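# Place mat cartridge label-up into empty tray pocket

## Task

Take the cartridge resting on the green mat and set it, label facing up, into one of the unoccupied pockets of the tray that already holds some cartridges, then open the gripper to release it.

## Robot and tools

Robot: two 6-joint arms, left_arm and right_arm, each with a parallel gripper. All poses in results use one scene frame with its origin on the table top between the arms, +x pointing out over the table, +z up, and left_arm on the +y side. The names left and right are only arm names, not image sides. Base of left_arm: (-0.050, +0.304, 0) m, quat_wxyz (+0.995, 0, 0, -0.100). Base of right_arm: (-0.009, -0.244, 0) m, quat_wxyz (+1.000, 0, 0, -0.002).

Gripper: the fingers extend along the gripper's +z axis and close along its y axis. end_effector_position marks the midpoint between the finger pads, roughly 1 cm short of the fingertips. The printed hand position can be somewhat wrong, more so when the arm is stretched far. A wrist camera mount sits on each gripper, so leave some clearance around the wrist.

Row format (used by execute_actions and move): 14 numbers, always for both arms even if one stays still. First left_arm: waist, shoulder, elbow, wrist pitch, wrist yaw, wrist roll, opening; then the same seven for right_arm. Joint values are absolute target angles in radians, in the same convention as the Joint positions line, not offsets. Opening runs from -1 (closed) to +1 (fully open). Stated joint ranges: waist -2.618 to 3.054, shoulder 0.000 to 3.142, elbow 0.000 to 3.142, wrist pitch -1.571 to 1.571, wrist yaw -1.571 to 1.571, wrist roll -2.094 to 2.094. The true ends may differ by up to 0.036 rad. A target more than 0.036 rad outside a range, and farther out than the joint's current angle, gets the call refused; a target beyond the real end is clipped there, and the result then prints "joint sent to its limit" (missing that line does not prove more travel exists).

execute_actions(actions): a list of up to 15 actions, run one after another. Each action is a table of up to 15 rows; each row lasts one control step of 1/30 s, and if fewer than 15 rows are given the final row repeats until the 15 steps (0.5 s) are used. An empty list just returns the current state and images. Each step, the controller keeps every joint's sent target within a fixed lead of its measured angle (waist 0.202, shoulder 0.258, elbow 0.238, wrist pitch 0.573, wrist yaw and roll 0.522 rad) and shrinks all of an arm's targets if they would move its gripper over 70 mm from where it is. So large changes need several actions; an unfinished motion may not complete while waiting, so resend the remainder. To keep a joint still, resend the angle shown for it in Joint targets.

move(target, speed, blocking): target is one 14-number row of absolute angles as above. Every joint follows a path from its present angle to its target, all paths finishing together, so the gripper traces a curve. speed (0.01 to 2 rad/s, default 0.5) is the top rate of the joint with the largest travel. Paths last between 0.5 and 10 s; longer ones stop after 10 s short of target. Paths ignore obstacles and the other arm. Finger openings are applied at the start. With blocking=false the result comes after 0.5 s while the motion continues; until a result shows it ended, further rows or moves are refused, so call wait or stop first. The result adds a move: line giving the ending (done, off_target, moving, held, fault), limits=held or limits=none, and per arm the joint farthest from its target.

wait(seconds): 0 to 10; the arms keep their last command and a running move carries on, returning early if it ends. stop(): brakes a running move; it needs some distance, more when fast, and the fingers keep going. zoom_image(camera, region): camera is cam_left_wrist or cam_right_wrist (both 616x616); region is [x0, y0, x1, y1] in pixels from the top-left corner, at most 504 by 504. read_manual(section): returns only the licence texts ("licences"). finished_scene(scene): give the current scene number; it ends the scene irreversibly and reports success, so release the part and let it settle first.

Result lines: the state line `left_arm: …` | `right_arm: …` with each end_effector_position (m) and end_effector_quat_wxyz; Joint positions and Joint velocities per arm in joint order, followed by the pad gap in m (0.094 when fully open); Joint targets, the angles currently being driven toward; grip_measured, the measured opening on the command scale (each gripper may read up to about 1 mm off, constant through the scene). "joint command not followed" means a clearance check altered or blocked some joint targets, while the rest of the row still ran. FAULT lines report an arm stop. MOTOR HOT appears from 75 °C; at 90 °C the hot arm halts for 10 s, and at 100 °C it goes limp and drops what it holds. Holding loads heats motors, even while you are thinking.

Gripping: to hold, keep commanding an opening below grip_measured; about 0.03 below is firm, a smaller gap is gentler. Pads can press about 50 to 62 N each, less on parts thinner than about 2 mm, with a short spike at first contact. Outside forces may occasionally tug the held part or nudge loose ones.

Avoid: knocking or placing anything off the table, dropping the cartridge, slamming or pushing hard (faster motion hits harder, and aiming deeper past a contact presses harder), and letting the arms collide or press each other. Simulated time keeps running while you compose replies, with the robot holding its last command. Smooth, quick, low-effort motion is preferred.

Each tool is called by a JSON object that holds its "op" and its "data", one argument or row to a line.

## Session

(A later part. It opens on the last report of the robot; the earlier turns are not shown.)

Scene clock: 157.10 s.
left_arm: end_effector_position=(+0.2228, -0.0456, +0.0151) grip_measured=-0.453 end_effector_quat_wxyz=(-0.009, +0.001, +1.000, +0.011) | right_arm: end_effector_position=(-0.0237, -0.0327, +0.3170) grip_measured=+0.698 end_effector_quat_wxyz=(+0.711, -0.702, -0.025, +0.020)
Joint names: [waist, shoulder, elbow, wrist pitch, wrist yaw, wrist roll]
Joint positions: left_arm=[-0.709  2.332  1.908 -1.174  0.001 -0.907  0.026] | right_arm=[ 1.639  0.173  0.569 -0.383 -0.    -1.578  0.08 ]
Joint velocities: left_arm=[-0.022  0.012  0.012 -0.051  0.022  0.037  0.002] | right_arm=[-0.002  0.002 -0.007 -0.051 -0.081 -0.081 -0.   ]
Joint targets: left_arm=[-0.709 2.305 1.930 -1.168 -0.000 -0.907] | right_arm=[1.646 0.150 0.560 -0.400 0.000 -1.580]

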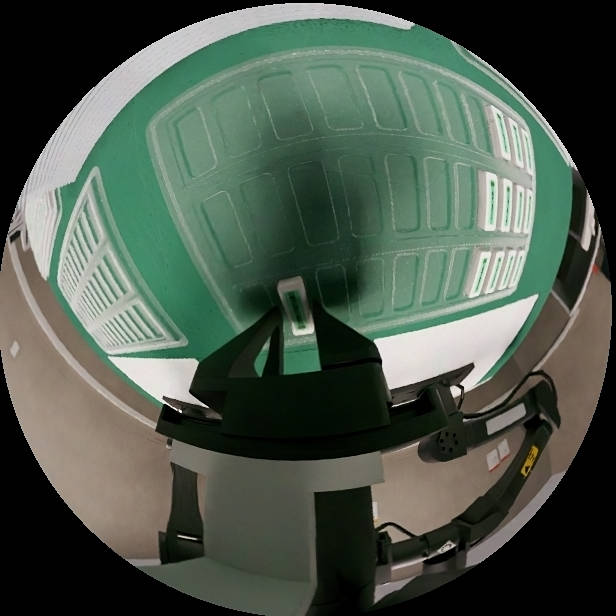

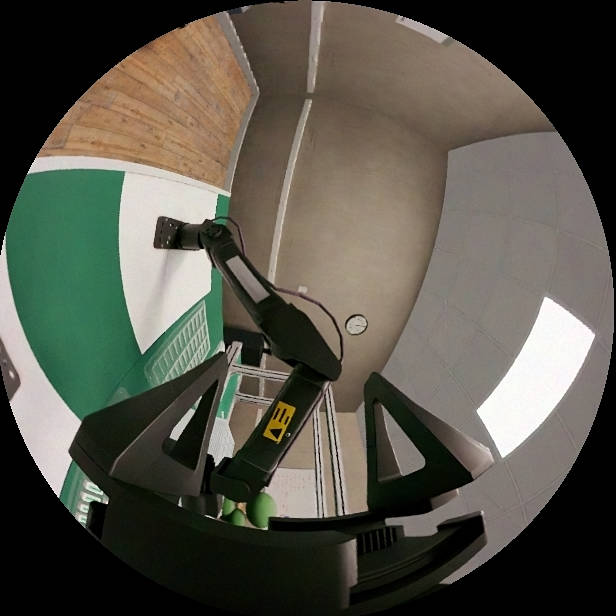

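{"op": "move", "data": {
  "target": [-0.709,2.19,1.93,-1.21,0,-0.907,-0.45,1.646,0.15,0.56,-0.4,0,-1.58,0.7],
  "speed": 0.3
}}

{"op": "zoom_image", "data": {
  "camera": "cam_left_wrist",
  "region": [250,245,340,315]
}}

{"op": "zoom_image", "data": {
  "camera": "cam_left_wrist",
  "region": [260,220,460,320]
}}

Scene clock: 160.00 s.
left_arm: end_effector_position=(+0.2235, -0.0465, +0.0646) grip_measured=-0.453 end_effector_quat_wxyz=(+0.017, +0.001, +1.000, -0.022) | right_arm: end_effector_position=(-0.0237, -0.0327, +0.3170) grip_measured=+0.698 end_effector_quat_wxyz=(+0.711, -0.702, -0.025, +0.020)
Joint names: [waist, shoulder, elbow, wrist pitch, wrist yaw, wrist roll]
Joint positions: left_arm=[-0.709  2.215  1.908 -1.207  0.001 -0.907  0.026] | right_arm=[ 1.639  0.173  0.569 -0.383 -0.    -1.578  0.08 ]
Joint velocities: left_arm=[ 0.022 -0.002  0.017  0.007  0.022  0.022 -0.001] | right_arm=[ 0.002 -0.022  0.002 -0.051 -0.007  0.007 -0.   ]
Joint targets: left_arm=[-0.709 2.190 1.930 -1.210 0.000 -0.907] | right_arm=[1.646 0.150 0.560 -0.400 0.000 -1.580]
move: off_target (left_arm, right_arm); limits=none; left_arm: farthest joint: the shoulder, 0.025 radians from its target (0.142 radians at the start); right_arm: farthest joint: the shoulder, 0.023 radians from its target (0.023 radians at the start)

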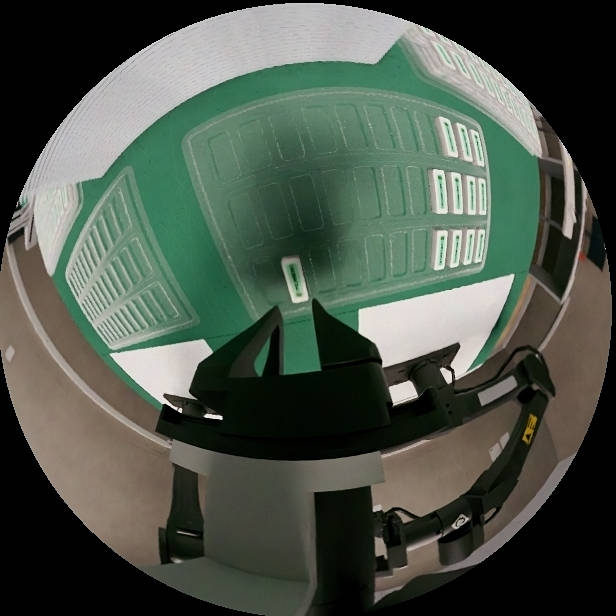

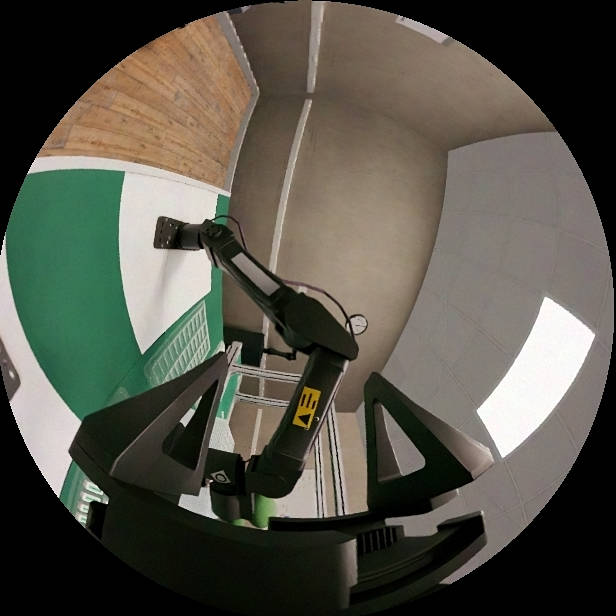

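Region (250, 245, 340, 315) of cam_left_wrist's 616x616 image, scaled by 5.600, with more detail than that image has.

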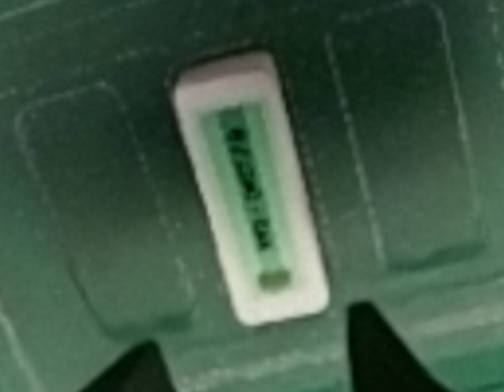

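Region (260, 220, 460, 320) of cam_left_wrist's 616x616 image, scaled by 2.520, with more detail than that image has.

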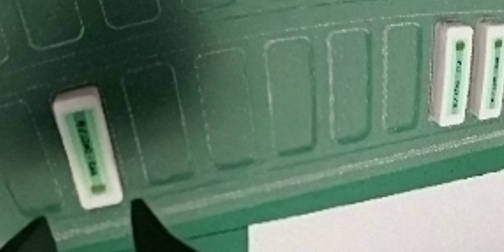

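{"op": "finished_scene", "data": {
  "scene": 2
}}

The scene is finished: the task was done.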